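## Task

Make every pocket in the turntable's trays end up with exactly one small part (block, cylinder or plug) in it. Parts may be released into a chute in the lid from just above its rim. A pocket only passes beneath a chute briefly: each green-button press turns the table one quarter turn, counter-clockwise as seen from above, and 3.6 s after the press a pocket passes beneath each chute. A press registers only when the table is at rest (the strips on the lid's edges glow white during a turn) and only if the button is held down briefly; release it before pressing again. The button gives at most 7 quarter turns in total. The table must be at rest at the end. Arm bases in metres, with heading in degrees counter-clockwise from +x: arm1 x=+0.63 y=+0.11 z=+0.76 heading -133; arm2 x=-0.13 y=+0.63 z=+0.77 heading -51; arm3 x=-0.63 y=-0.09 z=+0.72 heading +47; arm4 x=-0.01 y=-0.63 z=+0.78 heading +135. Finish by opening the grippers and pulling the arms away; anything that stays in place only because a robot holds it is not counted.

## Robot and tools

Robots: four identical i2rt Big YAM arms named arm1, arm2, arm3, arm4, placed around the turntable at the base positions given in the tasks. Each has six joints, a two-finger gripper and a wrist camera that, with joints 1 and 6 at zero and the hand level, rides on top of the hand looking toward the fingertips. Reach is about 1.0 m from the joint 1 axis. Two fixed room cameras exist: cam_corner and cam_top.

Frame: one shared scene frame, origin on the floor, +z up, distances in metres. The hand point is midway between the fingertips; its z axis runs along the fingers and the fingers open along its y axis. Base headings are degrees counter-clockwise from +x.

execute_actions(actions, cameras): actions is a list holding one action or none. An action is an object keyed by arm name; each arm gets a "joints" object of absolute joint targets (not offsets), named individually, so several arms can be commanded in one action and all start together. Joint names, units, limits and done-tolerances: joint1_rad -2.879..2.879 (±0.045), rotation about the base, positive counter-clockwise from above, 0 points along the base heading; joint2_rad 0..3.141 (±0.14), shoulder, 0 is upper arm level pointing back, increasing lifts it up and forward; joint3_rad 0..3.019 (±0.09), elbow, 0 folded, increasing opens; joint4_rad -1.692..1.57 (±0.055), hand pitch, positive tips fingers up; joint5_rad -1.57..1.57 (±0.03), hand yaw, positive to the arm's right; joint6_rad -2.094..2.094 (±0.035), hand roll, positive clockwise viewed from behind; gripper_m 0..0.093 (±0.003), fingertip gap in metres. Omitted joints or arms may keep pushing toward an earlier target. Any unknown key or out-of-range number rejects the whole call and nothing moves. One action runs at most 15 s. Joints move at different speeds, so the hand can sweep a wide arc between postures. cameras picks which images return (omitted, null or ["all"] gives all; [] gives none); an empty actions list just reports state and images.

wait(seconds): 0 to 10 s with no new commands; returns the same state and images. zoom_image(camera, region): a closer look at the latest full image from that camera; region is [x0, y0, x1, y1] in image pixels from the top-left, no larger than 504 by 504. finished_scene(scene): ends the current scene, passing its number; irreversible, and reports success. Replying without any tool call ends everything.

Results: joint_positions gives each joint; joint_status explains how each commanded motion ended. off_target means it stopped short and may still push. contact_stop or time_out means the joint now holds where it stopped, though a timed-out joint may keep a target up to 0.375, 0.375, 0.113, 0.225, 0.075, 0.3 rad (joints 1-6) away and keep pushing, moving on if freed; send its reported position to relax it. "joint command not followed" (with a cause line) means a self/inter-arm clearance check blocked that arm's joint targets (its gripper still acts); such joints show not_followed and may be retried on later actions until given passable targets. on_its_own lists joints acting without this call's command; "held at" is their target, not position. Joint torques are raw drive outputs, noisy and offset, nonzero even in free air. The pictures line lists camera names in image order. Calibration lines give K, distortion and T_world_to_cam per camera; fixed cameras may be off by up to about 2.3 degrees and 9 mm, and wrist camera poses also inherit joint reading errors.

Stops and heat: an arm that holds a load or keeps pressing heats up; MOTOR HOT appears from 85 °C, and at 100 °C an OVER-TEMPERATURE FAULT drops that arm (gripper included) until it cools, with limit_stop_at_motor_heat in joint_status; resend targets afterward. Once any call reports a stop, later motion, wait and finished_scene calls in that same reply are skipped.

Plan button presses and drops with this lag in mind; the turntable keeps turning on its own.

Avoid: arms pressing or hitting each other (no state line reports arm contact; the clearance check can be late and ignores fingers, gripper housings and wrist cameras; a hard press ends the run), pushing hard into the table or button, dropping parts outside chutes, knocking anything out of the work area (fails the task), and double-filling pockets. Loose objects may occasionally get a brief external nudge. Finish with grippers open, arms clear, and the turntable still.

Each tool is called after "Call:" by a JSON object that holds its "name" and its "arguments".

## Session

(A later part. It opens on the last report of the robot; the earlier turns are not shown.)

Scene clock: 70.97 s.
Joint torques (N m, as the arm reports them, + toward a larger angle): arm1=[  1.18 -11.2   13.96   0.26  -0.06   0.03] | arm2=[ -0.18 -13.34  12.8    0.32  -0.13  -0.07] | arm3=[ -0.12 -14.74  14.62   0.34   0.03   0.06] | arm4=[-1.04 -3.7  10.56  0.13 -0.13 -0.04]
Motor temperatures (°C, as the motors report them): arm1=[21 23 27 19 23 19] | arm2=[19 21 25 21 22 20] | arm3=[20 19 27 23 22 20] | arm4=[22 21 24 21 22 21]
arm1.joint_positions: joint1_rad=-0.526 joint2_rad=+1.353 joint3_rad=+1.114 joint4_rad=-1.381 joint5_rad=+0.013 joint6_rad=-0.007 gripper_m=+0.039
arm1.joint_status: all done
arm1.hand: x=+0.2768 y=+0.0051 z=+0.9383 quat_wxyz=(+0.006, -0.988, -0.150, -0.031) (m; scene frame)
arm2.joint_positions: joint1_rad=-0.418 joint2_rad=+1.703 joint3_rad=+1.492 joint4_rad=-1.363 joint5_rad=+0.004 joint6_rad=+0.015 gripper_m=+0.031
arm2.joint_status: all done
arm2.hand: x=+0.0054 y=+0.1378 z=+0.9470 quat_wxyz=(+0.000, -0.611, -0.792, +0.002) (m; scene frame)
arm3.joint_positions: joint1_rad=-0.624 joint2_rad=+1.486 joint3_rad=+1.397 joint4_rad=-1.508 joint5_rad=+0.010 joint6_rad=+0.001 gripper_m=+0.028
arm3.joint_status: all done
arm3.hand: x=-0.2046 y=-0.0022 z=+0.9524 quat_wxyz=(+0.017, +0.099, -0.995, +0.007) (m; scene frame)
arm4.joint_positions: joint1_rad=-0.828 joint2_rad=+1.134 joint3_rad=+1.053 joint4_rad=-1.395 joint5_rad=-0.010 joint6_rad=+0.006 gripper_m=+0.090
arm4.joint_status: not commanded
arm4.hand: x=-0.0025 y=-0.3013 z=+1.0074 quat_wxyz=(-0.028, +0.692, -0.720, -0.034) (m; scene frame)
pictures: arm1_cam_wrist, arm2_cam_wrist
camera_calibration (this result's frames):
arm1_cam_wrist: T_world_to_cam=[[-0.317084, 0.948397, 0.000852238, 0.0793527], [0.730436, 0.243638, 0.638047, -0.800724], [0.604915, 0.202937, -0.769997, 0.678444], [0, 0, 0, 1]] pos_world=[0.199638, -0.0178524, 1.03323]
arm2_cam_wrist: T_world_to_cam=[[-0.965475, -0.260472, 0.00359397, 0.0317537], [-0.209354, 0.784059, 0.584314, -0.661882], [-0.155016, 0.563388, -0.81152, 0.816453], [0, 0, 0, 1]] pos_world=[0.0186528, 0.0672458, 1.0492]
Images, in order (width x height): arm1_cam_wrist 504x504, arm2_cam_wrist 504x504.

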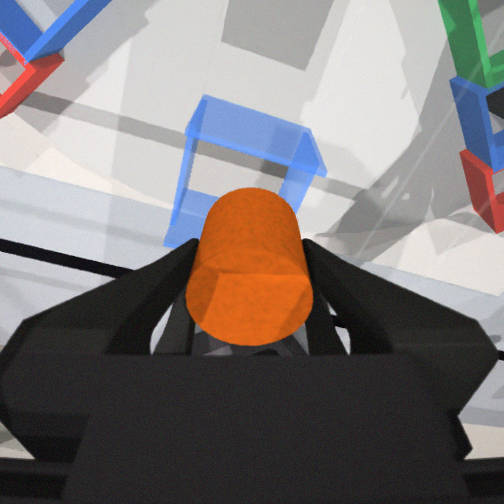

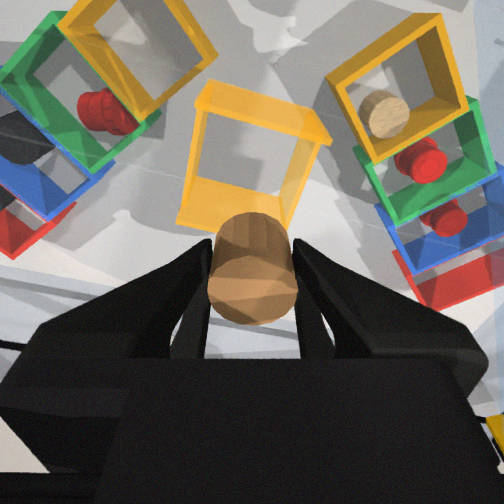

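Call:
{"name": "execute_actions", "arguments": {"actions": [{"arm3":{"joints":{"joint2_rad":1.57}}}], "cameras": []}}

Call:
{"name": "execute_actions", "arguments": {"actions": [{"arm3":{"joints":{"joint2_rad":1.44}}}], "cameras": []}}

Call:
{"name": "execute_actions", "arguments": {"actions": [{"arm3":{"joints":{"joint1_rad":-0.55,"joint2_rad":1.137,"joint3_rad":1.072,"joint4_rad":-1.5}}}], "cameras": []}}

Call:
{"name": "wait", "arguments": {"seconds": 0.85}}

Call:
{"name": "execute_actions", "arguments": {"actions": [{"arm3":{"joints":{"gripper_m":0.09}},"arm1":{"joints":{"gripper_m":0.09}},"arm2":{"joints":{"gripper_m":0.09}}}], "cameras": []}}

Call:
{"name": "execute_actions", "arguments": {"actions": [{"arm1":{"joints":{"joint2_rad":1.2,"joint3_rad":1.05,"joint4_rad":-1.4}},"arm2":{"joints":{"joint2_rad":1.2,"joint3_rad":1.05,"joint4_rad":-1.4}},"arm3":{"joints":{"joint1_rad":-0.625,"joint2_rad":1.44,"joint3_rad":1.44,"joint4_rad":-1.51,"gripper_m":0}}}], "cameras": []}}

Call:
{"name": "execute_actions", "arguments": {"actions": [{"arm1":{"joints":{"joint1_rad":0.912}},"arm2":{"joints":{"joint1_rad":1.126}}}], "cameras": []}}

Call:
{"name": "execute_actions", "arguments": {"actions": [{"arm1":{"joints":{"joint2_rad":1.27,"joint3_rad":0.78,"joint4_rad":-1.07}},"arm2":{"joints":{"joint2_rad":1.329,"joint3_rad":0.828,"joint4_rad":-1.069}}}], "cameras": ["arm1_cam_wrist","arm2_cam_wrist","cam_top"]}}

Scene clock: 74.23 s.
Joint torques (N m, as the arm reports them, + toward a larger angle): arm1=[  1.32 -11.06  14.08   0.23  -0.05   0.02] | arm2=[ -0.24 -13.32  12.79   0.31  -0.13  -0.07] | arm3=[ -0.23 -12.73  13.29   0.51   0.03   0.06] | arm4=[-0.92 -3.8  10.52 -0.04 -0.11 -0.05]
Motor temperatures (°C, as the motors report them): arm1=[21 23 27 19 23 19] | arm2=[19 21 25 21 22 20] | arm3=[20 19 27 23 22 20] | arm4=[22 21 24 21 22 21]
arm1.joint_positions: joint1_rad=-0.526 joint2_rad=+1.353 joint3_rad=+1.114 joint4_rad=-1.381 joint5_rad=+0.013 joint6_rad=-0.007 gripper_m=+0.039
arm1.joint_status: not commanded
arm1.hand: x=+0.2768 y=+0.0051 z=+0.9383 quat_wxyz=(+0.006, -0.988, -0.150, -0.031) (m; scene frame)
arm2.joint_positions: joint1_rad=-0.418 joint2_rad=+1.703 joint3_rad=+1.492 joint4_rad=-1.363 joint5_rad=+0.004 joint6_rad=+0.015 gripper_m=+0.031
arm2.joint_status: not commanded
arm2.hand: x=+0.0054 y=+0.1378 z=+0.9470 quat_wxyz=(+0.000, -0.611, -0.792, +0.002) (m; scene frame)
arm3.joint_positions: joint1_rad=-0.624 joint2_rad=+1.524 joint3_rad=+1.410 joint4_rad=-1.514 joint5_rad=+0.010 joint6_rad=+0.001 gripper_m=+0.028
arm3.joint_status: all done
arm3.hand: x=-0.1987 y=-0.0011 z=+0.9414 quat_wxyz=(+0.033, +0.099, -0.994, +0.008) (m; scene frame)
arm4.joint_positions: joint1_rad=-0.828 joint2_rad=+1.134 joint3_rad=+1.053 joint4_rad=-1.395 joint5_rad=-0.010 joint6_rad=+0.006 gripper_m=+0.090
arm4.joint_status: not commanded
arm4.hand: x=-0.0025 y=-0.3013 z=+1.0074 quat_wxyz=(-0.028, +0.692, -0.720, -0.034) (m; scene frame)
pictures: none
No camera images: the call's "cameras" was empty. Leave "cameras" out to get every camera's image.

Scene clock: 75.23 s.
Joint torques (N m, as the arm reports them, + toward a larger angle): arm1=[  1.34 -10.99  14.07   0.27  -0.07   0.03] | arm2=[ -0.19 -13.36  12.79   0.31  -0.13  -0.07] | arm3=[ -0.2  -14.15  13.53   0.69   0.02   0.06] | arm4=[-0.7  -4.06 10.57  0.13 -0.14 -0.05]
Motor temperatures (°C, as the motors report them): arm1=[21 23 27 19 23 19] | arm2=[19 21 25 21 22 20] | arm3=[20 19 27 23 22 20] | arm4=[22 21 24 21 22 21]
arm1.joint_positions: joint1_rad=-0.526 joint2_rad=+1.353 joint3_rad=+1.114 joint4_rad=-1.381 joint5_rad=+0.013 joint6_rad=-0.007 gripper_m=+0.039
arm1.joint_status: not commanded
arm1.hand: x=+0.2768 y=+0.0051 z=+0.9383 quat_wxyz=(+0.006, -0.988, -0.150, -0.031) (m; scene frame)
arm2.joint_positions: joint1_rad=-0.418 joint2_rad=+1.703 joint3_rad=+1.492 joint4_rad=-1.363 joint5_rad=+0.004 joint6_rad=+0.015 gripper_m=+0.031
arm2.joint_status: not commanded
arm2.hand: x=+0.0054 y=+0.1378 z=+0.9470 quat_wxyz=(+0.000, -0.611, -0.792, +0.002) (m; scene frame)
arm3.joint_positions: joint1_rad=-0.624 joint2_rad=+1.432 joint3_rad=+1.410 joint4_rad=-1.514 joint5_rad=+0.010 joint6_rad=+0.001 gripper_m=+0.028
arm3.joint_status: all done
arm3.hand: x=-0.2085 y=-0.0030 z=+0.9796 quat_wxyz=(-0.013, +0.099, -0.995, +0.003) (m; scene frame)
arm4.joint_positions: joint1_rad=-0.828 joint2_rad=+1.134 joint3_rad=+1.053 joint4_rad=-1.395 joint5_rad=-0.010 joint6_rad=+0.006 gripper_m=+0.090
arm4.joint_status: not commanded
arm4.hand: x=-0.0025 y=-0.3013 z=+1.0074 quat_wxyz=(-0.028, +0.692, -0.720, -0.034) (m; scene frame)
pictures: none
No camera images: the call's "cameras" was empty. Leave "cameras" out to get every camera's image.

Scene clock: 76.37 s.
Joint torques (N m, as the arm reports them, + toward a larger angle): arm1=[  1.42 -11.02  14.08   0.25  -0.07   0.03] | arm2=[ -0.29 -13.36  12.8    0.32  -0.13  -0.07] | arm3=[-0.19 -7.76 10.53  0.8   0.02  0.05] | arm4=[-1.12 -3.47 10.56  0.16 -0.11 -0.06]
Motor temperatures (°C, as the motors report them): arm1=[21 23 27 19 23 19] | arm2=[19 21 26 21 22 20] | arm3=[20 19 27 23 22 20] | arm4=[22 21 24 21 22 21]
arm1.joint_positions: joint1_rad=-0.526 joint2_rad=+1.353 joint3_rad=+1.114 joint4_rad=-1.381 joint5_rad=+0.013 joint6_rad=-0.007 gripper_m=+0.039
arm1.joint_status: not commanded
arm1.hand: x=+0.2768 y=+0.0051 z=+0.9383 quat_wxyz=(+0.006, -0.988, -0.150, -0.031) (m; scene frame)
arm2.joint_positions: joint1_rad=-0.418 joint2_rad=+1.703 joint3_rad=+1.492 joint4_rad=-1.363 joint5_rad=+0.004 joint6_rad=+0.015 gripper_m=+0.031
arm2.joint_status: not commanded
arm2.hand: x=+0.0054 y=+0.1378 z=+0.9470 quat_wxyz=(+0.000, -0.611, -0.792, +0.002) (m; scene frame)
arm3.joint_positions: joint1_rad=-0.549 joint2_rad=+1.123 joint3_rad=+1.075 joint4_rad=-1.507 joint5_rad=+0.010 joint6_rad=+0.001 gripper_m=+0.028
arm3.joint_status: all done
arm3.hand: x=-0.3343 y=-0.0051 z=+0.9569 quat_wxyz=(-0.004, +0.137, -0.991, +0.004) (m; scene frame)
arm4.joint_positions: joint1_rad=-0.828 joint2_rad=+1.134 joint3_rad=+1.053 joint4_rad=-1.395 joint5_rad=-0.010 joint6_rad=+0.006 gripper_m=+0.090
arm4.joint_status: not commanded
arm4.hand: x=-0.0025 y=-0.3013 z=+1.0074 quat_wxyz=(-0.028, +0.692, -0.720, -0.034) (m; scene frame)
pictures: none
No camera images: the call's "cameras" was empty. Leave "cameras" out to get every camera's image.

Scene clock: 77.23 s.
Joint torques (N m, as the arm reports them, + toward a larger angle): arm1=[  1.32 -10.87  14.11   0.16  -0.05   0.02] | arm2=[ -0.2  -13.41  12.79   0.31  -0.13  -0.07] | arm3=[-0.14 -7.75 10.5   0.81  0.03  0.05] | arm4=[-1.   -4.08 10.58  0.16 -0.09 -0.03]
Motor temperatures (°C, as the motors report them): arm1=[21 23 27 19 23 19] | arm2=[19 21 26 21 22 20] | arm3=[20 19 27 23 22 20] | arm4=[22 21 24 21 22 21]
arm1.joint_positions: joint1_rad=-0.526 joint2_rad=+1.353 joint3_rad=+1.114 joint4_rad=-1.381 joint5_rad=+0.013 joint6_rad=-0.007 gripper_m=+0.039
arm1.joint_status: not commanded
arm1.hand: x=+0.2768 y=+0.0051 z=+0.9383 quat_wxyz=(+0.006, -0.988, -0.150, -0.031) (m; scene frame)
arm2.joint_positions: joint1_rad=-0.418 joint2_rad=+1.703 joint3_rad=+1.492 joint4_rad=-1.363 joint5_rad=+0.004 joint6_rad=+0.015 gripper_m=+0.031
arm2.joint_status: not commanded
arm2.hand: x=+0.0054 y=+0.1378 z=+0.9470 quat_wxyz=(+0.000, -0.611, -0.792, +0.002) (m; scene frame)
arm3.joint_positions: joint1_rad=-0.549 joint2_rad=+1.123 joint3_rad=+1.075 joint4_rad=-1.507 joint5_rad=+0.010 joint6_rad=+0.001 gripper_m=+0.028
arm3.joint_status: all done
arm3.hand: x=-0.3343 y=-0.0051 z=+0.9569 quat_wxyz=(-0.004, +0.137, -0.991, +0.004) (m; scene frame)
arm4.joint_positions: joint1_rad=-0.828 joint2_rad=+1.134 joint3_rad=+1.053 joint4_rad=-1.395 joint5_rad=-0.010 joint6_rad=+0.006 gripper_m=+0.090
arm4.joint_status: not commanded
arm4.hand: x=-0.0025 y=-0.3013 z=+1.0074 quat_wxyz=(-0.028, +0.692, -0.720, -0.034) (m; scene frame)
wait: 0.87 s; at rest by 0.27 s
pictures: arm1_cam_wrist, arm2_cam_wrist, arm3_cam_wrist, arm4_cam_wrist, cam_corner, cam_top
camera_calibration (this result's frames):
arm1_cam_wrist: T_world_to_cam=[[-0.317084, 0.948397, 0.000852238, 0.0793527], [0.730436, 0.243638, 0.638047, -0.800724], [0.604915, 0.202937, -0.769997, 0.678444], [0, 0, 0, 1]] pos_world=[0.199638, -0.0178524, 1.03323]
arm2_cam_wrist: T_world_to_cam=[[-0.965475, -0.260472, 0.00359397, 0.0317537], [-0.209354, 0.784059, 0.584314, -0.661882], [-0.155016, 0.563388, -0.81152, 0.816453], [0, 0, 0, 1]] pos_world=[0.0186528, 0.0672458, 1.0492]
arm3_cam_wrist: T_world_to_cam=[[0.263953, -0.964236, 0.0240156, 0.0623551], [-0.788326, -0.201319, 0.581388, -0.81307], [-0.555761, -0.172391, -0.813272, 0.715518], [0, 0, 0, 1]] pos_world=[-0.259766, 0.019788, 1.05312]
arm4_cam_wrist: T_world_to_cam=[[0.999068, -0.041101, -0.0132036, 0.00599176], [-0.0292352, -0.869203, 0.49359, -0.747138], [-0.0317637, -0.492744, -0.869594, 0.854009], [0, 0, 0, 1]] pos_world=[-0.000702447, -0.22836, 1.1115]
Images, in order (width x height): arm1_cam_wrist 504x504, arm2_cam_wrist 504x504, arm3_cam_wrist 504x504, arm4_cam_wrist 504x504, cam_corner 504x504, cam_top 504x504.

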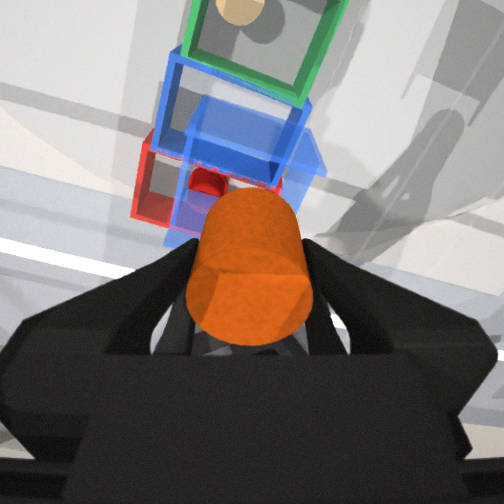

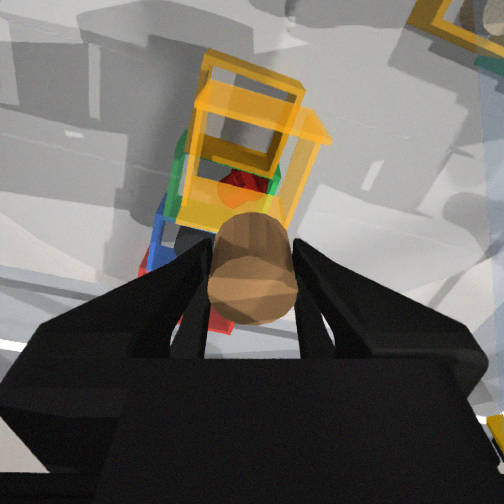

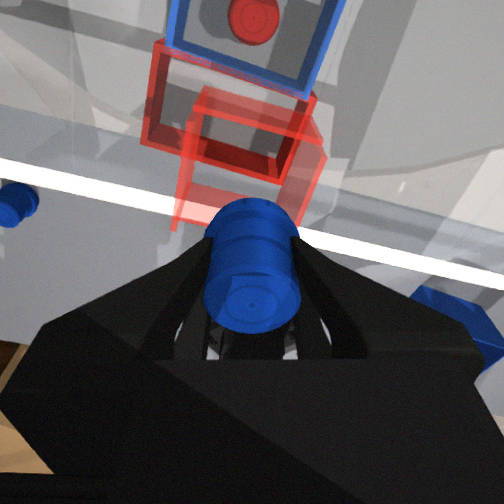

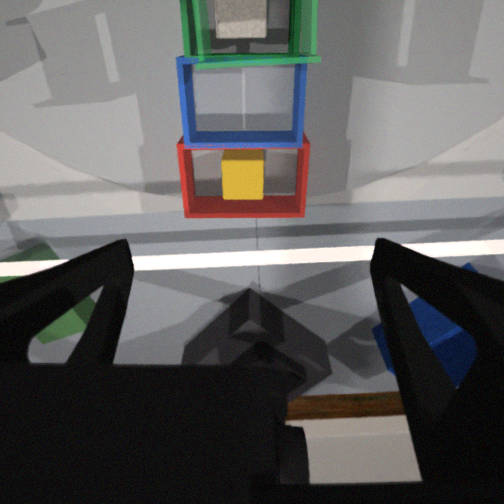

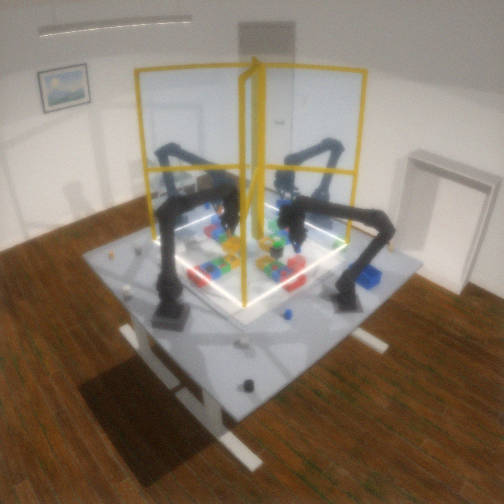

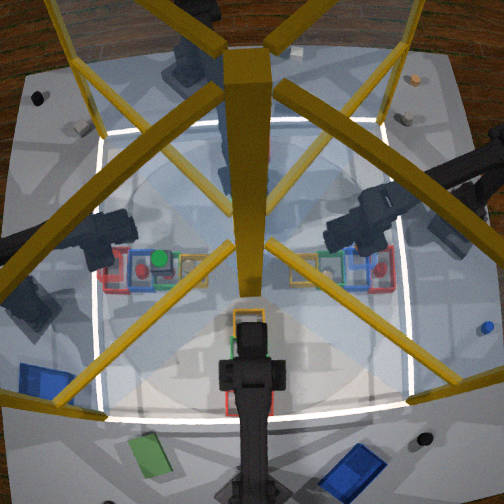

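Scene clock: 77.93 s.
Joint torques (N m, as the arm reports them, + toward a larger angle): arm1=[  1.2  -11.02  14.09   0.28  -0.07   0.02] | arm2=[ -0.23 -13.4   12.81   0.34  -0.13  -0.07] | arm3=[-0.07 -7.85 10.54  0.8   0.02  0.05] | arm4=[-0.82 -3.99 10.58  0.18 -0.15 -0.03]
Motor temperatures (°C, as the motors report them): arm1=[21 23 27 19 23 19] | arm2=[19 21 26 21 22 20] | arm3=[20 19 27 23 22 20] | arm4=[22 21 24 21 22 21]
arm1.joint_positions: joint1_rad=-0.526 joint2_rad=+1.353 joint3_rad=+1.114 joint4_rad=-1.381 joint5_rad=+0.013 joint6_rad=-0.007 gripper_m=+0.090
arm1.joint_status: all done
arm1.hand: x=+0.2768 y=+0.0051 z=+0.9383 quat_wxyz=(+0.006, -0.988, -0.150, -0.031) (m; scene frame)
arm2.joint_positions: joint1_rad=-0.418 joint2_rad=+1.703 joint3_rad=+1.492 joint4_rad=-1.363 joint5_rad=+0.004 joint6_rad=+0.015 gripper_m=+0.090
arm2.joint_status: all done
arm2.hand: x=+0.0054 y=+0.1378 z=+0.9470 quat_wxyz=(+0.000, -0.611, -0.792, +0.002) (m; scene frame)
arm3.joint_positions: joint1_rad=-0.549 joint2_rad=+1.123 joint3_rad=+1.075 joint4_rad=-1.507 joint5_rad=+0.010 joint6_rad=+0.001 gripper_m=+0.090
arm3.joint_status: all done
arm3.hand: x=-0.3343 y=-0.0051 z=+0.9569 quat_wxyz=(-0.004, +0.137, -0.991, +0.004) (m; scene frame)
arm4.joint_positions: joint1_rad=-0.828 joint2_rad=+1.134 joint3_rad=+1.053 joint4_rad=-1.395 joint5_rad=-0.010 joint6_rad=+0.006 gripper_m=+0.090
arm4.joint_status: not commanded
arm4.hand: x=-0.0025 y=-0.3013 z=+1.0074 quat_wxyz=(-0.028, +0.692, -0.720, -0.034) (m; scene frame)
pictures: none
No camera images: the call's "cameras" was empty. Leave "cameras" out to get every camera's image.

Scene clock: 79.13 s.
Joint torques (N m, as the arm reports them, + toward a larger angle): arm1=[ 1.62 -6.63 10.25 -0.07 -0.05  0.03] | arm2=[-0.22 -4.46  9.    0.11 -0.13 -0.07] | arm3=[ -0.39 -14.55  14.8    0.46   0.02   0.06] | arm4=[-1.16 -3.95 10.55 -0.01 -0.1  -0.04]
Motor temperatures (°C, as the motors report them): arm1=[21 23 27 19 23 19] | arm2=[19 21 26 21 22 20] | arm3=[20 19 27 23 22 20] | arm4=[22 21 24 21 22 21]
arm1.joint_positions: joint1_rad=-0.526 joint2_rad=+1.194 joint3_rad=+1.044 joint4_rad=-1.394 joint5_rad=+0.013 joint6_rad=-0.007 gripper_m=+0.090
arm1.joint_status: all done
arm1.hand: x=+0.3101 y=+0.0155 z=+0.9647 quat_wxyz=(+0.001, -0.989, -0.149, +0.007) (m; scene frame)
arm2.joint_positions: joint1_rad=-0.418 joint2_rad=+1.192 joint3_rad=+1.049 joint4_rad=-1.396 joint5_rad=+0.004 joint6_rad=+0.015 gripper_m=+0.090
arm2.joint_status: all done
arm2.hand: x=-0.0430 y=+0.3121 z=+0.9823 quat_wxyz=(-0.015, -0.611, -0.791, +0.013) (m; scene frame)
arm3.joint_positions: joint1_rad=-0.621 joint2_rad=+1.435 joint3_rad=+1.397 joint4_rad=-1.507 joint5_rad=+0.010 joint6_rad=+0.001 gripper_m=+0.000
arm3.joint_status: all done
arm3.hand: x=-0.2100 y=-0.0020 z=+0.9732 quat_wxyz=(-0.008, +0.101, -0.995, +0.004) (m; scene frame)
arm4.joint_positions: joint1_rad=-0.828 joint2_rad=+1.134 joint3_rad=+1.053 joint4_rad=-1.395 joint5_rad=-0.010 joint6_rad=+0.006 gripper_m=+0.090
arm4.joint_status: not commanded
arm4.hand: x=-0.0025 y=-0.3013 z=+1.0074 quat_wxyz=(-0.028, +0.692, -0.720, -0.034) (m; scene frame)
pictures: none
No camera images: the call's "cameras" was empty. Leave "cameras" out to get every camera's image.

Scene clock: 80.90 s.
Joint torques (N m, as the arm reports them, + toward a larger angle): arm1=[ 0.96 -7.24 10.63  0.07 -0.06  0.02] | arm2=[ 0.34 -5.28  8.94  0.1  -0.09 -0.07] | arm3=[ -0.45 -14.65  14.76   0.39   0.02   0.05] | arm4=[-0.78 -3.5  10.5   0.09 -0.1  -0.05]
Motor temperatures (°C, as the motors report them): arm1=[21 23 27 19 23 19] | arm2=[19 21 25 21 22 20] | arm3=[20 19 27 23 22 20] | arm4=[22 21 24 21 22 21]
arm1.joint_positions: joint1_rad=+0.914 joint2_rad=+1.197 joint3_rad=+1.044 joint4_rad=-1.394 joint5_rad=+0.013 joint6_rad=-0.007 gripper_m=+0.090
arm1.joint_status: all done
arm1.hand: x=+0.6778 y=-0.2179 z=+0.9709 quat_wxyz=(-0.013, -0.645, -0.764, +0.010) (m; scene frame)
arm2.joint_positions: joint1_rad=+1.121 joint2_rad=+1.197 joint3_rad=+1.049 joint4_rad=-1.396 joint5_rad=+0.003 joint6_rad=+0.015 gripper_m=+0.090
arm2.joint_status: all done
arm2.hand: x=+0.1917 y=+0.7089 z=+0.9789 quat_wxyz=(-0.015, +0.112, -0.994, +0.003) (m; scene frame)
arm3.joint_positions: joint1_rad=-0.621 joint2_rad=+1.435 joint3_rad=+1.397 joint4_rad=-1.507 joint5_rad=+0.010 joint6_rad=+0.001 gripper_m=+0.000
arm3.joint_status: not commanded
arm3.hand: x=-0.2100 y=-0.0020 z=+0.9732 quat_wxyz=(-0.008, +0.101, -0.995, +0.004) (m; scene frame)
arm4.joint_positions: joint1_rad=-0.828 joint2_rad=+1.134 joint3_rad=+1.053 joint4_rad=-1.395 joint5_rad=-0.010 joint6_rad=+0.006 gripper_m=+0.090
arm4.joint_status: not commanded
arm4.hand: x=-0.0025 y=-0.3013 z=+1.0074 quat_wxyz=(-0.028, +0.692, -0.720, -0.034) (m; scene frame)
pictures: none
No camera images: the call's "cameras" was empty. Leave "cameras" out to get every camera's image.

Scene clock: 82.00 s.
Joint torques (N m, as the arm reports them, + toward a larger angle): arm1=[ 0.83 -8.25 10.18  0.5  -0.05  0.04] | arm2=[ 0.33 -7.03  8.96  0.55 -0.09 -0.07] | arm3=[ -0.32 -14.65  14.78   0.42   0.02   0.06] | arm4=[-0.9  -3.81 10.54  0.13 -0.11 -0.05]
Motor temperatures (°C, as the motors report them): arm1=[21 23 27 19 23 19] | arm2=[19 21 25 21 22 20] | arm3=[20 19 27 23 22 20] | arm4=[22 21 24 21 22 21]
arm1.joint_positions: joint1_rad=+0.914 joint2_rad=+1.278 joint3_rad=+0.769 joint4_rad=-1.083 joint5_rad=+0.013 joint6_rad=-0.007 gripper_m=+0.090
arm1.joint_status: all done
arm1.hand: x=+0.6758 y=-0.1946 z=+0.8478 quat_wxyz=(+0.004, -0.644, -0.765, -0.005) (m; scene frame)
arm2.joint_positions: joint1_rad=+1.121 joint2_rad=+1.339 joint3_rad=+0.813 joint4_rad=-1.080 joint5_rad=+0.003 joint6_rad=+0.015 gripper_m=+0.090
arm2.joint_status: all done
arm2.hand: x=+0.1835 y=+0.7060 z=+0.8499 quat_wxyz=(+0.016, +0.112, -0.994, +0.007) (m; scene frame)
arm3.joint_positions: joint1_rad=-0.621 joint2_rad=+1.435 joint3_rad=+1.397 joint4_rad=-1.507 joint5_rad=+0.010 joint6_rad=+0.001 gripper_m=+0.000
arm3.joint_status: not commanded
arm3.hand: x=-0.2100 y=-0.0020 z=+0.9732 quat_wxyz=(-0.008, +0.101, -0.995, +0.004) (m; scene frame)
arm4.joint_positions: joint1_rad=-0.828 joint2_rad=+1.134 joint3_rad=+1.053 joint4_rad=-1.395 joint5_rad=-0.010 joint6_rad=+0.006 gripper_m=+0.090
arm4.joint_status: not commanded
arm4.hand: x=-0.0025 y=-0.3013 z=+1.0074 quat_wxyz=(-0.028, +0.692, -0.720, -0.034) (m; scene frame)
pictures: arm1_cam_wrist, arm2_cam_wrist, cam_top
camera_calibration (this result's frames):
arm1_cam_wrist: T_world_to_cam=[[-0.981575, -0.191055, -0.00277544, 0.625777], [-0.154749, 0.786357, 0.598076, -0.248059], [-0.112083, 0.587486, -0.801435, 0.99394], [0, 0, 0, 1]] pos_world=[0.687264, -0.269305, 0.946673]
arm2_cam_wrist: T_world_to_cam=[[0.230391, -0.973041, 0.0105505, 0.629704], [-0.769328, -0.175497, 0.614276, -0.25869], [-0.595864, -0.149641, -0.78902, 1.01036], [0, 0, 0, 1]] pos_world=[0.257942, 0.71852, 0.949458]
Images, in order (width x height): arm1_cam_wrist 504x504, arm2_cam_wrist 504x504, cam_top 504x504.

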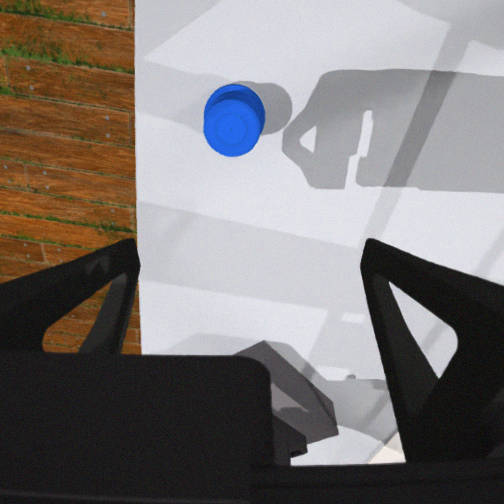

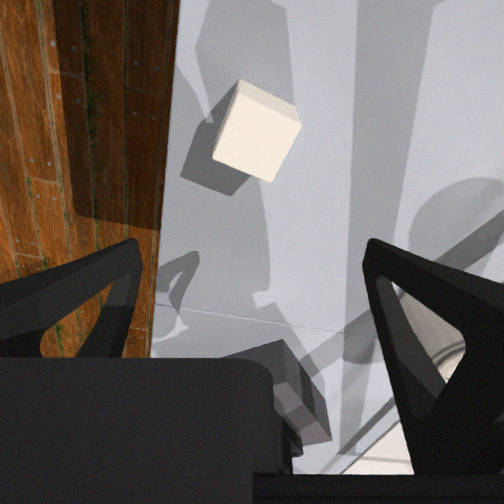

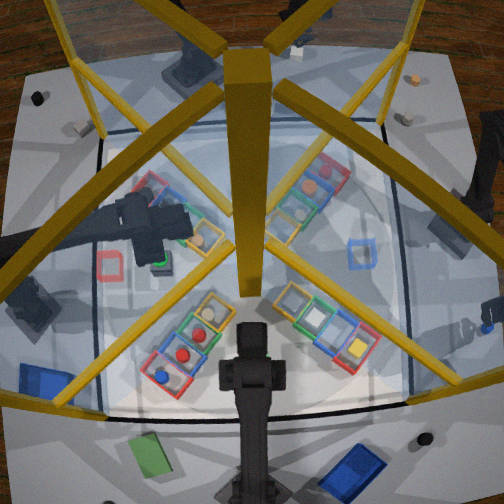

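Call:
{"name": "execute_actions", "arguments": {"actions": [{"arm1":{"joints":{"joint1_rad":0.94,"joint2_rad":1.525,"joint3_rad":0.71,"joint4_rad":-0.72}},"arm2":{"joints":{"joint6_rad":0.4,"joint2_rad":1.585,"joint3_rad":0.715,"joint4_rad":-0.68}}}], "cameras": ["arm1_cam_wrist","arm2_cam_wrist"]}}

Scene clock: 84.27 s.
Joint torques (N m, as the arm reports them, + toward a larger angle): arm1=[  1.56 -10.87   7.45   0.57  -0.06   0.01] | arm2=[ 0.38 -8.78  6.44  0.6  -0.05  0.08] | arm3=[ -0.38 -14.7   14.78   0.4    0.02   0.05] | arm4=[-0.76 -3.95 10.47  0.   -0.11 -0.06]
Motor temperatures (°C, as the motors report them): arm1=[21 23 27 19 23 19] | arm2=[19 21 25 21 22 20] | arm3=[20 19 27 23 22 20] | arm4=[22 21 24 21 22 21]
arm1.joint_positions: joint1_rad=+0.935 joint2_rad=+1.537 joint3_rad=+0.705 joint4_rad=-0.733 joint5_rad=+0.013 joint6_rad=-0.007 gripper_m=+0.090
arm1.joint_status: all done
arm1.hand: x=+0.6888 y=-0.2231 z=+0.7504 quat_wxyz=(-0.006, -0.637, -0.771, +0.004) (m; scene frame)
arm2.joint_positions: joint1_rad=+1.121 joint2_rad=+1.596 joint3_rad=+0.708 joint4_rad=-0.691 joint5_rad=+0.003 joint6_rad=+0.385 gripper_m=+0.090
arm2.joint_status: all done
arm2.hand: x=+0.1989 y=+0.7090 z=+0.7381 quat_wxyz=(+0.002, -0.072, -0.997, +0.006) (m; scene frame)
arm3.joint_positions: joint1_rad=-0.621 joint2_rad=+1.435 joint3_rad=+1.397 joint4_rad=-1.507 joint5_rad=+0.010 joint6_rad=+0.001 gripper_m=+0.000
arm3.joint_status: not commanded
arm3.hand: x=-0.2100 y=-0.0020 z=+0.9732 quat_wxyz=(-0.008, +0.101, -0.995, +0.004) (m; scene frame)
arm4.joint_positions: joint1_rad=-0.828 joint2_rad=+1.134 joint3_rad=+1.053 joint4_rad=-1.395 joint5_rad=-0.010 joint6_rad=+0.006 gripper_m=+0.090
arm4.joint_status: not commanded
arm4.hand: x=-0.0025 y=-0.3013 z=+1.0074 quat_wxyz=(-0.028, +0.692, -0.720, -0.034) (m; scene frame)
pictures: arm1_cam_wrist, arm2_cam_wrist
camera_calibration (this result's frames):
arm1_cam_wrist: T_world_to_cam=[[-0.977584, -0.210536, -0.00185015, 0.625079], [-0.173064, 0.798525, 0.576547, -0.133861], [-0.119906, 0.563943, -0.817062, 0.945957], [0, 0, 0, 1]] pos_world=[0.701328, -0.294973, 0.851239]
arm2_cam_wrist: T_world_to_cam=[[-0.137218, -0.990464, 0.0123501, 0.714417], [-0.799191, 0.118068, 0.589367, -0.361368], [-0.585205, 0.0710018, -0.807771, 0.787029], [0, 0, 0, 1]] pos_world=[0.269802, 0.69439, 0.839895]
Images, in order (width x height): arm1_cam_wrist 504x504, arm2_cam_wrist 504x504.

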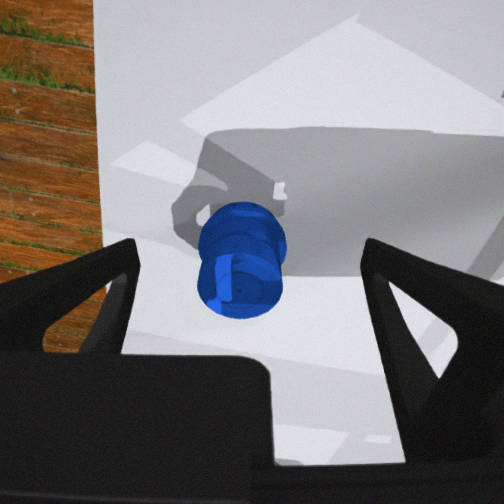

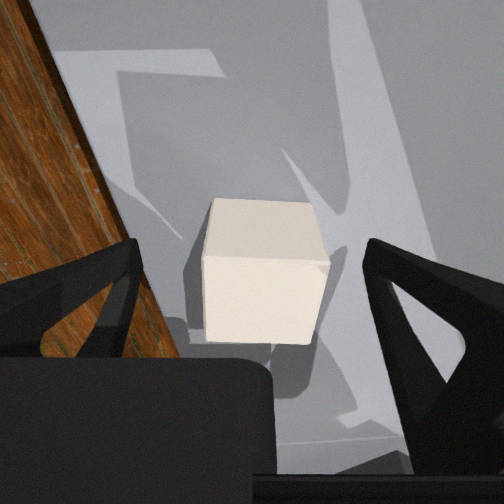

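Call:
{"name": "execute_actions", "arguments": {"actions": [{"arm1":{"joints":{"gripper_m":0}},"arm2":{"joints":{"gripper_m":0}}}], "cameras": []}}

Call:
{"name": "execute_actions", "arguments": {"actions": [{"arm1":{"joints":{"joint2_rad":1.2,"joint3_rad":1.08,"joint4_rad":-1.4}},"arm2":{"joints":{"joint2_rad":1.2,"joint3_rad":1.08,"joint4_rad":-1.4,"joint6_rad":0.27}}}], "cameras": []}}

Call:
{"name": "execute_actions", "arguments": {"actions": [{"arm1":{"joints":{"joint1_rad":-0.524}},"arm2":{"joints":{"joint1_rad":-0.423}}}], "cameras": []}}

Call:
{"name": "execute_actions", "arguments": {"actions": [{"arm1":{"joints":{"joint2_rad":1.343,"joint3_rad":1.17,"joint4_rad":-1.385}},"arm2":{"joints":{"joint2_rad":1.698,"joint3_rad":1.545,"joint4_rad":-1.36}},"arm3":{"joints":{"joint2_rad":1.55}}}], "cameras": ["arm1_cam_wrist","arm2_cam_wrist","arm3_cam_wrist"]}}

Scene clock: 86.37 s.
Joint torques (N m, as the arm reports them, + toward a larger angle): arm1=[  1.39 -10.41   7.6    0.63  -0.06   0.01] | arm2=[ 0.41 -8.83  6.43  0.57 -0.06  0.06] | arm3=[ -0.39 -14.71  14.76   0.44   0.02   0.05] | arm4=[-1.07 -3.66 10.62  0.17 -0.13 -0.08]
Motor temperatures (°C, as the motors report them): arm1=[21 23 27 19 23 19] | arm2=[19 21 25 21 22 20] | arm3=[20 19 28 23 22 20] | arm4=[22 21 24 21 22 21]
arm1.joint_positions: joint1_rad=+0.935 joint2_rad=+1.537 joint3_rad=+0.705 joint4_rad=-0.733 joint5_rad=+0.013 joint6_rad=-0.007 gripper_m=+0.028
arm1.joint_status: gripper_m off_target (ended at +0.028, target +0.000)
arm1.hand: x=+0.6888 y=-0.2231 z=+0.7504 quat_wxyz=(-0.006, -0.637, -0.771, +0.004) (m; scene frame)
arm2.joint_positions: joint1_rad=+1.121 joint2_rad=+1.596 joint3_rad=+0.708 joint4_rad=-0.690 joint5_rad=+0.003 joint6_rad=+0.386 gripper_m=+0.040
arm2.joint_status: gripper_m off_target (ended at +0.040, target +0.000)
arm2.hand: x=+0.1991 y=+0.7090 z=+0.7381 quat_wxyz=(+0.002, -0.073, -0.997, +0.006) (m; scene frame)
arm3.joint_positions: joint1_rad=-0.621 joint2_rad=+1.435 joint3_rad=+1.397 joint4_rad=-1.507 joint5_rad=+0.010 joint6_rad=+0.001 gripper_m=+0.000
arm3.joint_status: not commanded
arm3.hand: x=-0.2100 y=-0.0020 z=+0.9732 quat_wxyz=(-0.008, +0.101, -0.995, +0.004) (m; scene frame)
arm4.joint_positions: joint1_rad=-0.828 joint2_rad=+1.134 joint3_rad=+1.053 joint4_rad=-1.395 joint5_rad=-0.010 joint6_rad=+0.006 gripper_m=+0.090
arm4.joint_status: not commanded
arm4.hand: x=-0.0025 y=-0.3013 z=+1.0074 quat_wxyz=(-0.028, +0.692, -0.720, -0.034) (m; scene frame)
pictures: none
No camera images: the call's "cameras" was empty. Leave "cameras" out to get every camera's image.

Scene clock: 87.77 s.
Joint torques (N m, as the arm reports them, + toward a larger angle): arm1=[ 1.63 -7.54 11.94 -0.12 -0.07  0.03] | arm2=[ 0.4  -5.   10.11 -0.08 -0.07 -0.21] | arm3=[ -0.26 -14.76  14.76   0.39   0.02   0.05] | arm4=[-1.34 -4.08 10.4   0.21 -0.13 -0.05]
Motor temperatures (°C, as the motors report them): arm1=[21 23 27 19 23 19] | arm2=[19 21 25 21 22 20] | arm3=[20 19 28 23 22 20] | arm4=[22 21 24 21 22 21]
arm1.joint_positions: joint1_rad=+0.935 joint2_rad=+1.199 joint3_rad=+1.061 joint4_rad=-1.390 joint5_rad=+0.013 joint6_rad=-0.007 gripper_m=+0.028
arm1.joint_status: all done
arm1.hand: x=+0.6854 y=-0.2229 z=+0.9771 quat_wxyz=(-0.020, -0.637, -0.771, +0.016) (m; scene frame)
arm2.joint_positions: joint1_rad=+1.121 joint2_rad=+1.200 joint3_rad=+1.067 joint4_rad=-1.391 joint5_rad=+0.003 joint6_rad=+0.285 gripper_m=+0.040
arm2.joint_status: all done
arm2.hand: x=+0.1982 y=+0.7105 z=+0.9847 quat_wxyz=(-0.024, -0.023, -0.999, -0.001) (m; scene frame)
arm3.joint_positions: joint1_rad=-0.621 joint2_rad=+1.435 joint3_rad=+1.397 joint4_rad=-1.507 joint5_rad=+0.010 joint6_rad=+0.001 gripper_m=+0.000
arm3.joint_status: not commanded
arm3.hand: x=-0.2100 y=-0.0020 z=+0.9732 quat_wxyz=(-0.008, +0.101, -0.995, +0.004) (m; scene frame)
arm4.joint_positions: joint1_rad=-0.828 joint2_rad=+1.134 joint3_rad=+1.053 joint4_rad=-1.395 joint5_rad=-0.010 joint6_rad=+0.006 gripper_m=+0.090
arm4.joint_status: not commanded
arm4.hand: x=-0.0025 y=-0.3013 z=+1.0074 quat_wxyz=(-0.028, +0.692, -0.720, -0.034) (m; scene frame)
pictures: none
No camera images: the call's "cameras" was empty. Leave "cameras" out to get every camera's image.

Scene clock: 89.53 s.
Joint torques (N m, as the arm reports them, + toward a larger angle): arm1=[ 1.41 -7.56 11.78 -0.11 -0.07  0.02] | arm2=[-0.13 -5.69  9.94 -0.05 -0.12 -0.2 ] | arm3=[ -0.52 -14.68  14.8    0.39   0.02   0.06] | arm4=[-1.29 -3.51 10.58  0.11 -0.11 -0.05]
Motor temperatures (°C, as the motors report them): arm1=[21 23 27 19 23 19] | arm2=[19 21 25 21 22 20] | arm3=[20 19 28 23 22 20] | arm4=[22 21 24 21 22 21]
arm1.joint_positions: joint1_rad=-0.526 joint2_rad=+1.199 joint3_rad=+1.061 joint4_rad=-1.390 joint5_rad=+0.013 joint6_rad=-0.007 gripper_m=+0.028
arm1.joint_status: all done
arm1.hand: x=+0.3039 y=+0.0136 z=+0.9697 quat_wxyz=(-0.001, -0.989, -0.149, +0.015) (m; scene frame)
arm2.joint_positions: joint1_rad=-0.419 joint2_rad=+1.200 joint3_rad=+1.067 joint4_rad=-1.391 joint5_rad=+0.005 joint6_rad=+0.283 gripper_m=+0.040
arm2.joint_status: all done
arm2.hand: x=-0.0414 y=+0.3053 z=+0.9865 quat_wxyz=(-0.022, -0.711, -0.702, +0.015) (m; scene frame)
arm3.joint_positions: joint1_rad=-0.621 joint2_rad=+1.435 joint3_rad=+1.397 joint4_rad=-1.507 joint5_rad=+0.010 joint6_rad=+0.001 gripper_m=+0.000
arm3.joint_status: not commanded
arm3.hand: x=-0.2100 y=-0.0020 z=+0.9732 quat_wxyz=(-0.008, +0.101, -0.995, +0.004) (m; scene frame)
arm4.joint_positions: joint1_rad=-0.828 joint2_rad=+1.134 joint3_rad=+1.053 joint4_rad=-1.395 joint5_rad=-0.010 joint6_rad=+0.006 gripper_m=+0.090
arm4.joint_status: not commanded
arm4.hand: x=-0.0025 y=-0.3013 z=+1.0074 quat_wxyz=(-0.028, +0.692, -0.720, -0.034) (m; scene frame)
pictures: none
No camera images: the call's "cameras" was empty. Leave "cameras" out to get every camera's image.

Scene clock: 90.90 s.
Joint torques (N m, as the arm reports them, + toward a larger angle): arm1=[  1.37 -12.02  13.98   0.2   -0.06   0.04] | arm2=[ -0.2  -14.1   13.14   0.27  -0.13  -0.2 ] | arm3=[ -0.37 -16.08  13.59   0.24   0.03   0.05] | arm4=[-1.09 -4.1  10.53  0.1  -0.1  -0.07]
Motor temperatures (°C, as the motors report them): arm1=[21 23 27 19 23 19] | arm2=[19 21 25 21 22 20] | arm3=[20 19 28 23 22 20] | arm4=[22 21 24 21 22 21]
arm1.joint_positions: joint1_rad=-0.526 joint2_rad=+1.355 joint3_rad=+1.126 joint4_rad=-1.390 joint5_rad=+0.013 joint6_rad=-0.007 gripper_m=+0.028
arm1.joint_status: all done
arm1.hand: x=+0.2748 y=+0.0046 z=+0.9420 quat_wxyz=(+0.006, -0.988, -0.150, -0.030) (m; scene frame)
arm2.joint_positions: joint1_rad=-0.419 joint2_rad=+1.710 joint3_rad=+1.487 joint4_rad=-1.362 joint5_rad=+0.005 joint6_rad=+0.283 gripper_m=+0.040
arm2.joint_status: all done
arm2.hand: x=+0.0049 y=+0.1386 z=+0.9419 quat_wxyz=(+0.004, -0.712, -0.703, +0.000) (m; scene frame)
arm3.joint_positions: joint1_rad=-0.621 joint2_rad=+1.541 joint3_rad=+1.406 joint4_rad=-1.507 joint5_rad=+0.010 joint6_rad=+0.001 gripper_m=+0.000
arm3.joint_status: all done
arm3.hand: x=-0.1970 y=+0.0007 z=+0.9327 quat_wxyz=(+0.040, +0.101, -0.994, +0.009) (m; scene frame)
arm4.joint_positions: joint1_rad=-0.828 joint2_rad=+1.134 joint3_rad=+1.053 joint4_rad=-1.395 joint5_rad=-0.010 joint6_rad=+0.006 gripper_m=+0.090
arm4.joint_status: not commanded
arm4.hand: x=-0.0025 y=-0.3013 z=+1.0074 quat_wxyz=(-0.028, +0.692, -0.720, -0.034) (m; scene frame)
pictures: arm1_cam_wrist, arm2_cam_wrist, arm3_cam_wrist
camera_calibration (this result's frames):
arm1_cam_wrist: T_world_to_cam=[[-0.317068, 0.948402, 0.000896999, 0.0792072], [0.73137, 0.243908, 0.636872, -0.800646], [0.603792, 0.202588, -0.770969, 0.683793], [0, 0, 0, 1]] pos_world=[0.197814, -0.0183643, 1.03702]
arm2_cam_wrist: T_world_to_cam=[[-0.999966, 0.00536986, 0.00631882, -0.00778879], [0.00806823, 0.806003, 0.591856, -0.670819], [-0.00191481, 0.591886, -0.806019, 0.801913], [0, 0, 0, 1]] pos_world=[-0.000840696, 0.0660827, 1.04343]
arm3_cam_wrist: T_world_to_cam=[[0.195586, -0.980358, 0.025386, 0.0175408], [-0.748182, -0.132431, 0.650143, -0.745912], [-0.634011, -0.146153, -0.759387, 0.707424], [0, 0, 0, 1]] pos_world=[-0.112994, 0.0218063, 1.02171]
Images, in order (width x height): arm1_cam_wrist 504x504, arm2_cam_wrist 504x504, arm3_cam_wrist 504x504.

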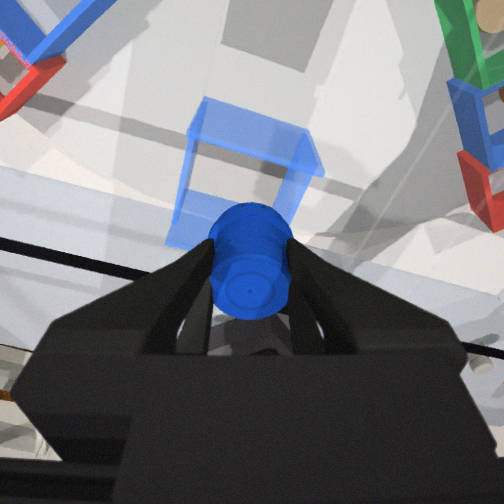

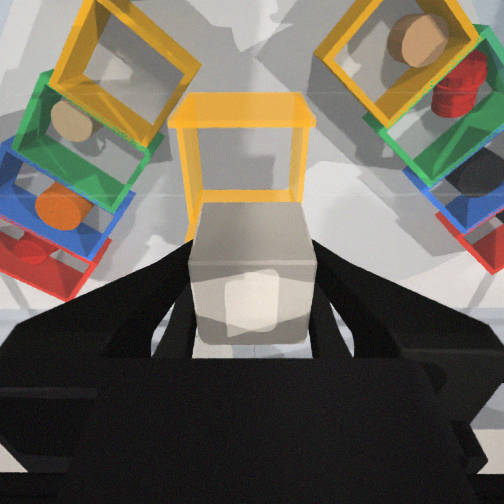

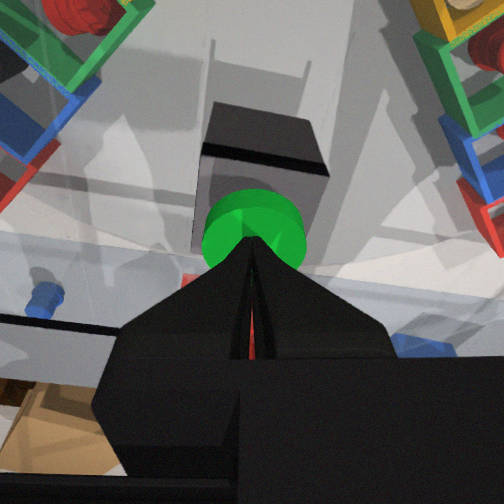

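Call:
{"name": "execute_actions", "arguments": {"actions": [{"arm3":{"joints":{"joint2_rad":1.63}},"arm2":{"joints":{"joint4_rad":-1.335}}}], "cameras": ["cam_top"]}}

Call:
{"name": "execute_actions", "arguments": {"actions": [{"arm3":{"joints":{"joint2_rad":1.44}}}], "cameras": ["cam_top"]}}

Scene clock: 92.00 s.
Joint torques (N m, as the arm reports them, + toward a larger angle): arm1=[  1.3  -11.23  13.93   0.23  -0.06   0.01] | arm2=[ -0.2  -14.05  13.12   0.6   -0.13  -0.2 ] | arm3=[ -0.18 -10.1   13.37   0.22   0.11   0.05] | arm4=[-1.21 -4.53 10.59  0.13 -0.09 -0.05]
Motor temperatures (°C, as the motors report them): arm1=[21 23 27 19 23 19] | arm2=[19 21 25 21 22 20] | arm3=[20 19 28 23 22 20] | arm4=[22 21 24 21 22 21]
arm1.joint_positions: joint1_rad=-0.526 joint2_rad=+1.355 joint3_rad=+1.126 joint4_rad=-1.390 joint5_rad=+0.013 joint6_rad=-0.007 gripper_m=+0.028
arm1.joint_status: not commanded
arm1.hand: x=+0.2748 y=+0.0046 z=+0.9420 quat_wxyz=(+0.006, -0.988, -0.150, -0.030) (m; scene frame)
arm2.joint_positions: joint1_rad=-0.419 joint2_rad=+1.710 joint3_rad=+1.487 joint4_rad=-1.346 joint5_rad=+0.005 joint6_rad=+0.283 gripper_m=+0.040
arm2.joint_status: all done
arm2.hand: x=+0.0060 y=+0.1346 z=+0.9419 quat_wxyz=(-0.003, -0.712, -0.703, +0.004) (m; scene frame)
arm3.joint_positions: joint1_rad=-0.623 joint2_rad=+1.551 joint3_rad=+1.408 joint4_rad=-1.507 joint5_rad=+0.008 joint6_rad=+0.001 gripper_m=+0.000
arm3.joint_status: all done
arm3.hand: x=-0.1957 y=+0.0006 z=+0.9296 quat_wxyz=(+0.044, +0.100, -0.994, +0.008) (m; scene frame)
arm4.joint_positions: joint1_rad=-0.828 joint2_rad=+1.134 joint3_rad=+1.053 joint4_rad=-1.395 joint5_rad=-0.010 joint6_rad=+0.006 gripper_m=+0.090
arm4.joint_status: not commanded
arm4.hand: x=-0.0025 y=-0.3013 z=+1.0074 quat_wxyz=(-0.028, +0.692, -0.720, -0.034) (m; scene frame)
pictures: cam_top
Images, in order (width x height): cam_top 504x504.

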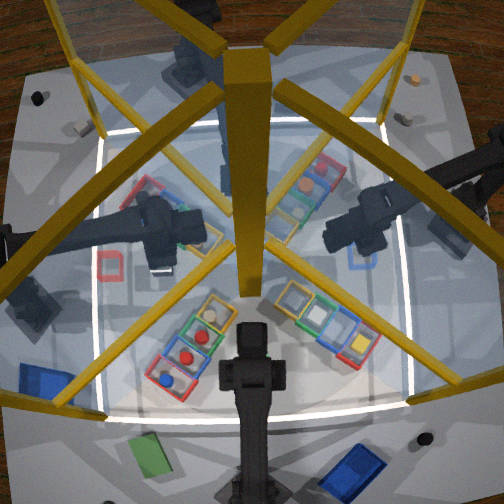

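Scene clock: 93.10 s.
Joint torques (N m, as the arm reports them, + toward a larger angle): arm1=[  1.55 -11.14  14.02   0.15  -0.08   0.01] | arm2=[ -0.18 -14.12  13.08   0.62  -0.13  -0.2 ] | arm3=[ -0.32 -13.43  13.78   0.4    0.1    0.06] | arm4=[-1.2  -3.86 10.57  0.08 -0.09 -0.06]
Motor temperatures (°C, as the motors report them): arm1=[21 23 27 19 23 19] | arm2=[19 21 25 21 22 20] | arm3=[20 19 28 23 22 20] | arm4=[22 21 24 21 22 21]
arm1.joint_positions: joint1_rad=-0.526 joint2_rad=+1.355 joint3_rad=+1.126 joint4_rad=-1.390 joint5_rad=+0.013 joint6_rad=-0.007 gripper_m=+0.028
arm1.joint_status: not commanded
arm1.hand: x=+0.2748 y=+0.0046 z=+0.9420 quat_wxyz=(+0.006, -0.988, -0.150, -0.030) (m; scene frame)
arm2.joint_positions: joint1_rad=-0.419 joint2_rad=+1.710 joint3_rad=+1.487 joint4_rad=-1.346 joint5_rad=+0.005 joint6_rad=+0.283 gripper_m=+0.040
arm2.joint_status: not commanded
arm2.hand: x=+0.0060 y=+0.1346 z=+0.9419 quat_wxyz=(-0.003, -0.712, -0.703, +0.004) (m; scene frame)
arm3.joint_positions: joint1_rad=-0.623 joint2_rad=+1.422 joint3_rad=+1.408 joint4_rad=-1.507 joint5_rad=+0.008 joint6_rad=+0.001 gripper_m=+0.000
arm3.joint_status: all done
arm3.hand: x=-0.2087 y=-0.0021 z=+0.9828 quat_wxyz=(-0.020, +0.100, -0.995, +0.002) (m; scene frame)
arm4.joint_positions: joint1_rad=-0.828 joint2_rad=+1.134 joint3_rad=+1.053 joint4_rad=-1.395 joint5_rad=-0.010 joint6_rad=+0.006 gripper_m=+0.090
arm4.joint_status: not commanded
arm4.hand: x=-0.0025 y=-0.3013 z=+1.0074 quat_wxyz=(-0.028, +0.692, -0.720, -0.034) (m; scene frame)
pictures: cam_top
Images, in order (width x height): cam_top 504x504.

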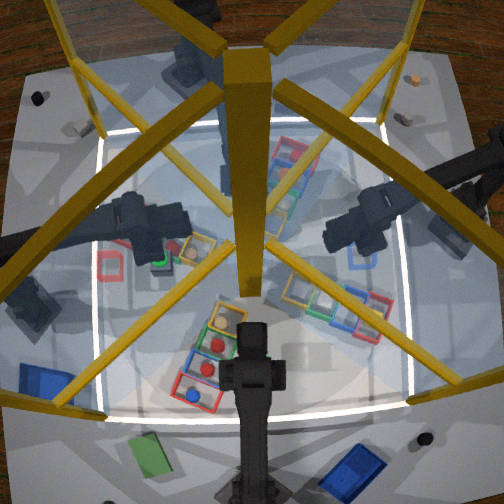

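Call:
{"name": "wait", "arguments": {"seconds": 1.6}}

Call:
{"name": "execute_actions", "arguments": {"actions": [{"arm1":{"joints":{"gripper_m":0.09}},"arm2":{"joints":{"gripper_m":0.09}}}], "cameras": []}}

Scene clock: 95.10 s.
Joint torques (N m, as the arm reports them, + toward a larger angle): arm1=[  1.31 -11.46  13.95   0.23  -0.07   0.02] | arm2=[ -0.16 -14.07  13.09   0.62  -0.13  -0.2 ] | arm3=[ -0.26 -13.35  13.81   0.49   0.09   0.05] | arm4=[-1.17 -4.09 10.49  0.1  -0.14 -0.04]
Motor temperatures (°C, as the motors report them): arm1=[21 23 27 19 23 19] | arm2=[19 21 26 21 22 20] | arm3=[20 19 28 23 22 20] | arm4=[22 21 24 21 22 21]
arm1.joint_positions: joint1_rad=-0.526 joint2_rad=+1.355 joint3_rad=+1.126 joint4_rad=-1.390 joint5_rad=+0.013 joint6_rad=-0.007 gripper_m=+0.028
arm1.joint_status: not commanded
arm1.hand: x=+0.2748 y=+0.0046 z=+0.9420 quat_wxyz=(+0.006, -0.988, -0.150, -0.030) (m; scene frame)
arm2.joint_positions: joint1_rad=-0.419 joint2_rad=+1.710 joint3_rad=+1.487 joint4_rad=-1.346 joint5_rad=+0.005 joint6_rad=+0.283 gripper_m=+0.040
arm2.joint_status: not commanded
arm2.hand: x=+0.0060 y=+0.1346 z=+0.9419 quat_wxyz=(-0.003, -0.712, -0.703, +0.004) (m; scene frame)
arm3.joint_positions: joint1_rad=-0.623 joint2_rad=+1.422 joint3_rad=+1.408 joint4_rad=-1.507 joint5_rad=+0.008 joint6_rad=+0.001 gripper_m=+0.000
arm3.joint_status: all done
arm3.hand: x=-0.2087 y=-0.0021 z=+0.9828 quat_wxyz=(-0.020, +0.100, -0.995, +0.002) (m; scene frame)
arm4.joint_positions: joint1_rad=-0.828 joint2_rad=+1.134 joint3_rad=+1.053 joint4_rad=-1.395 joint5_rad=-0.010 joint6_rad=+0.006 gripper_m=+0.090
arm4.joint_status: not commanded
arm4.hand: x=-0.0025 y=-0.3013 z=+1.0074 quat_wxyz=(-0.028, +0.692, -0.720, -0.034) (m; scene frame)
wait: 1.60 s; at rest from the start
pictures: arm1_cam_wrist, arm2_cam_wrist, arm3_cam_wrist, arm4_cam_wrist, cam_corner, cam_top
camera_calibration (this result's frames):
arm1_cam_wrist: T_world_to_cam=[[-0.317068, 0.948402, 0.000896999, 0.0792072], [0.73137, 0.243908, 0.636872, -0.800646], [0.603792, 0.202588, -0.770969, 0.683793], [0, 0, 0, 1]] pos_world=[0.197814, -0.0183643, 1.03702]
arm2_cam_wrist: T_world_to_cam=[[-0.999984, 0.00545028, 0.00174898, -0.00237188], [0.0054569, 0.815471, 0.578772, -0.656557], [0.00172822, 0.578772, -0.815488, 0.81493], [0, 0, 0, 1]] pos_world=[-0.00019746, 0.0637576, 1.04457]
arm3_cam_wrist: T_world_to_cam=[[0.1912, -0.981292, 0.0225467, 0.0177409], [-0.819775, -0.147012, 0.553495, -0.707521], [-0.539825, -0.124311, -0.832548, 0.829204], [0, 0, 0, 1]] pos_world=[-0.135775, 0.0164745, 1.08156]
arm4_cam_wrist: T_world_to_cam=[[0.999068, -0.041101, -0.0132036, 0.00599176], [-0.0292352, -0.869203, 0.49359, -0.747138], [-0.0317637, -0.492744, -0.869594, 0.854009], [0, 0, 0, 1]] pos_world=[-0.000702447, -0.22836, 1.1115]
Images, in order (width x height): arm1_cam_wrist 504x504, arm2_cam_wrist 504x504, arm3_cam_wrist 504x504, arm4_cam_wrist 504x504, cam_corner 504x504, cam_top 504x504.

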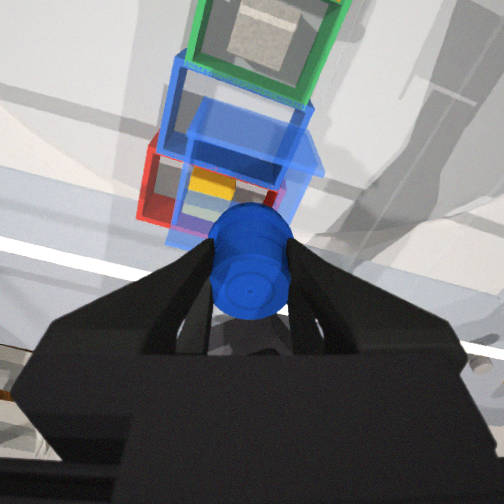

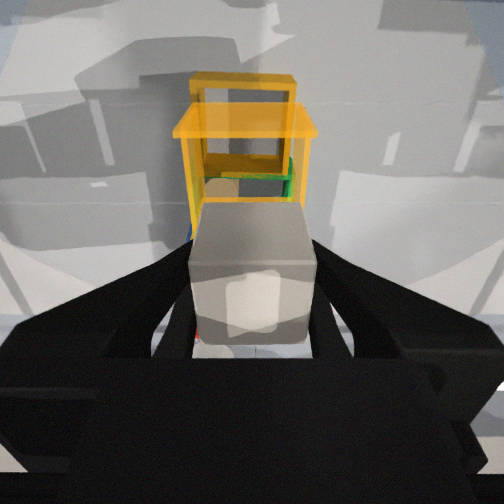

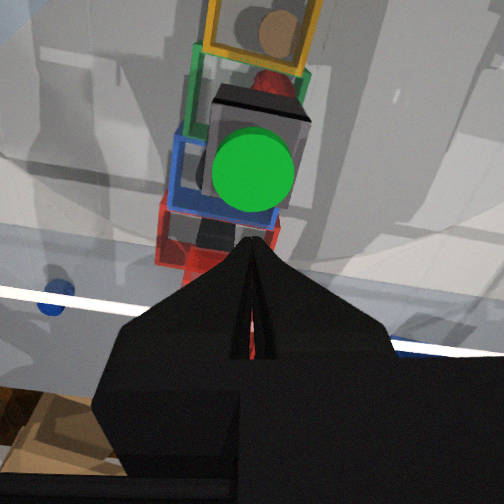

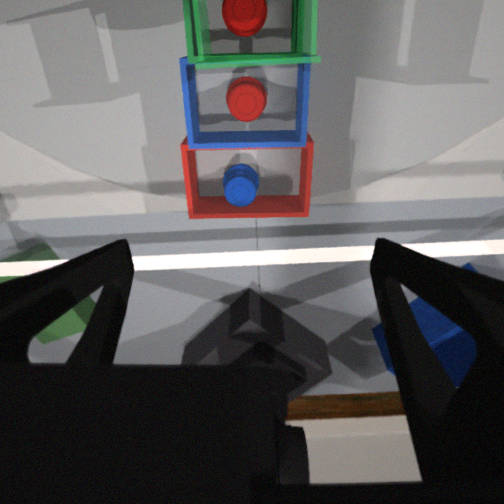

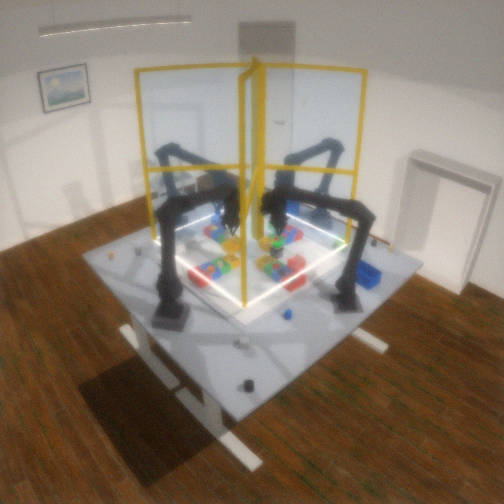

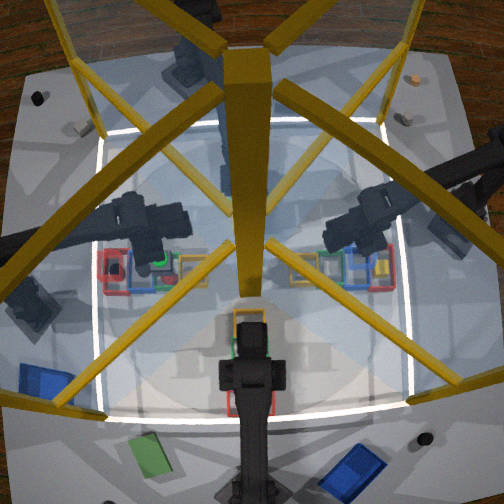

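Scene clock: 95.80 s.
Joint torques (N m, as the arm reports them, + toward a larger angle): arm1=[  1.43 -11.03  13.88   0.24  -0.07   0.02] | arm2=[ -0.12 -14.33  12.86   0.63  -0.13  -0.2 ] | arm3=[ -0.25 -13.45  13.79   0.48   0.1    0.06] | arm4=[-1.24 -4.43 10.6   0.12 -0.09 -0.05]
Motor temperatures (°C, as the motors report them): arm1=[21 23 27 19 23 19] | arm2=[19 21 26 21 22 20] | arm3=[20 19 28 23 22 20] | arm4=[22 21 24 21 22 21]
arm1.joint_positions: joint1_rad=-0.526 joint2_rad=+1.355 joint3_rad=+1.126 joint4_rad=-1.390 joint5_rad=+0.013 joint6_rad=-0.007 gripper_m=+0.090
arm1.joint_status: all done
arm1.hand: x=+0.2748 y=+0.0046 z=+0.9420 quat_wxyz=(+0.006, -0.988, -0.150, -0.030) (m; scene frame)
arm2.joint_positions: joint1_rad=-0.419 joint2_rad=+1.710 joint3_rad=+1.491 joint4_rad=-1.346 joint5_rad=+0.005 joint6_rad=+0.283 gripper_m=+0.090
arm2.joint_status: all done
arm2.hand: x=+0.0063 y=+0.1335 z=+0.9432 quat_wxyz=(-0.005, -0.712, -0.703, +0.005) (m; scene frame)
arm3.joint_positions: joint1_rad=-0.623 joint2_rad=+1.422 joint3_rad=+1.408 joint4_rad=-1.507 joint5_rad=+0.008 joint6_rad=+0.001 gripper_m=+0.000
arm3.joint_status: not commanded
arm3.hand: x=-0.2087 y=-0.0021 z=+0.9828 quat_wxyz=(-0.020, +0.100, -0.995, +0.002) (m; scene frame)
arm4.joint_positions: joint1_rad=-0.828 joint2_rad=+1.134 joint3_rad=+1.053 joint4_rad=-1.395 joint5_rad=-0.010 joint6_rad=+0.006 gripper_m=+0.090
arm4.joint_status: not commanded
arm4.hand: x=-0.0025 y=-0.3013 z=+1.0074 quat_wxyz=(-0.028, +0.692, -0.720, -0.034) (m; scene frame)
pictures: none
No camera images: the call's "cameras" was empty. Leave "cameras" out to get every camera's image.


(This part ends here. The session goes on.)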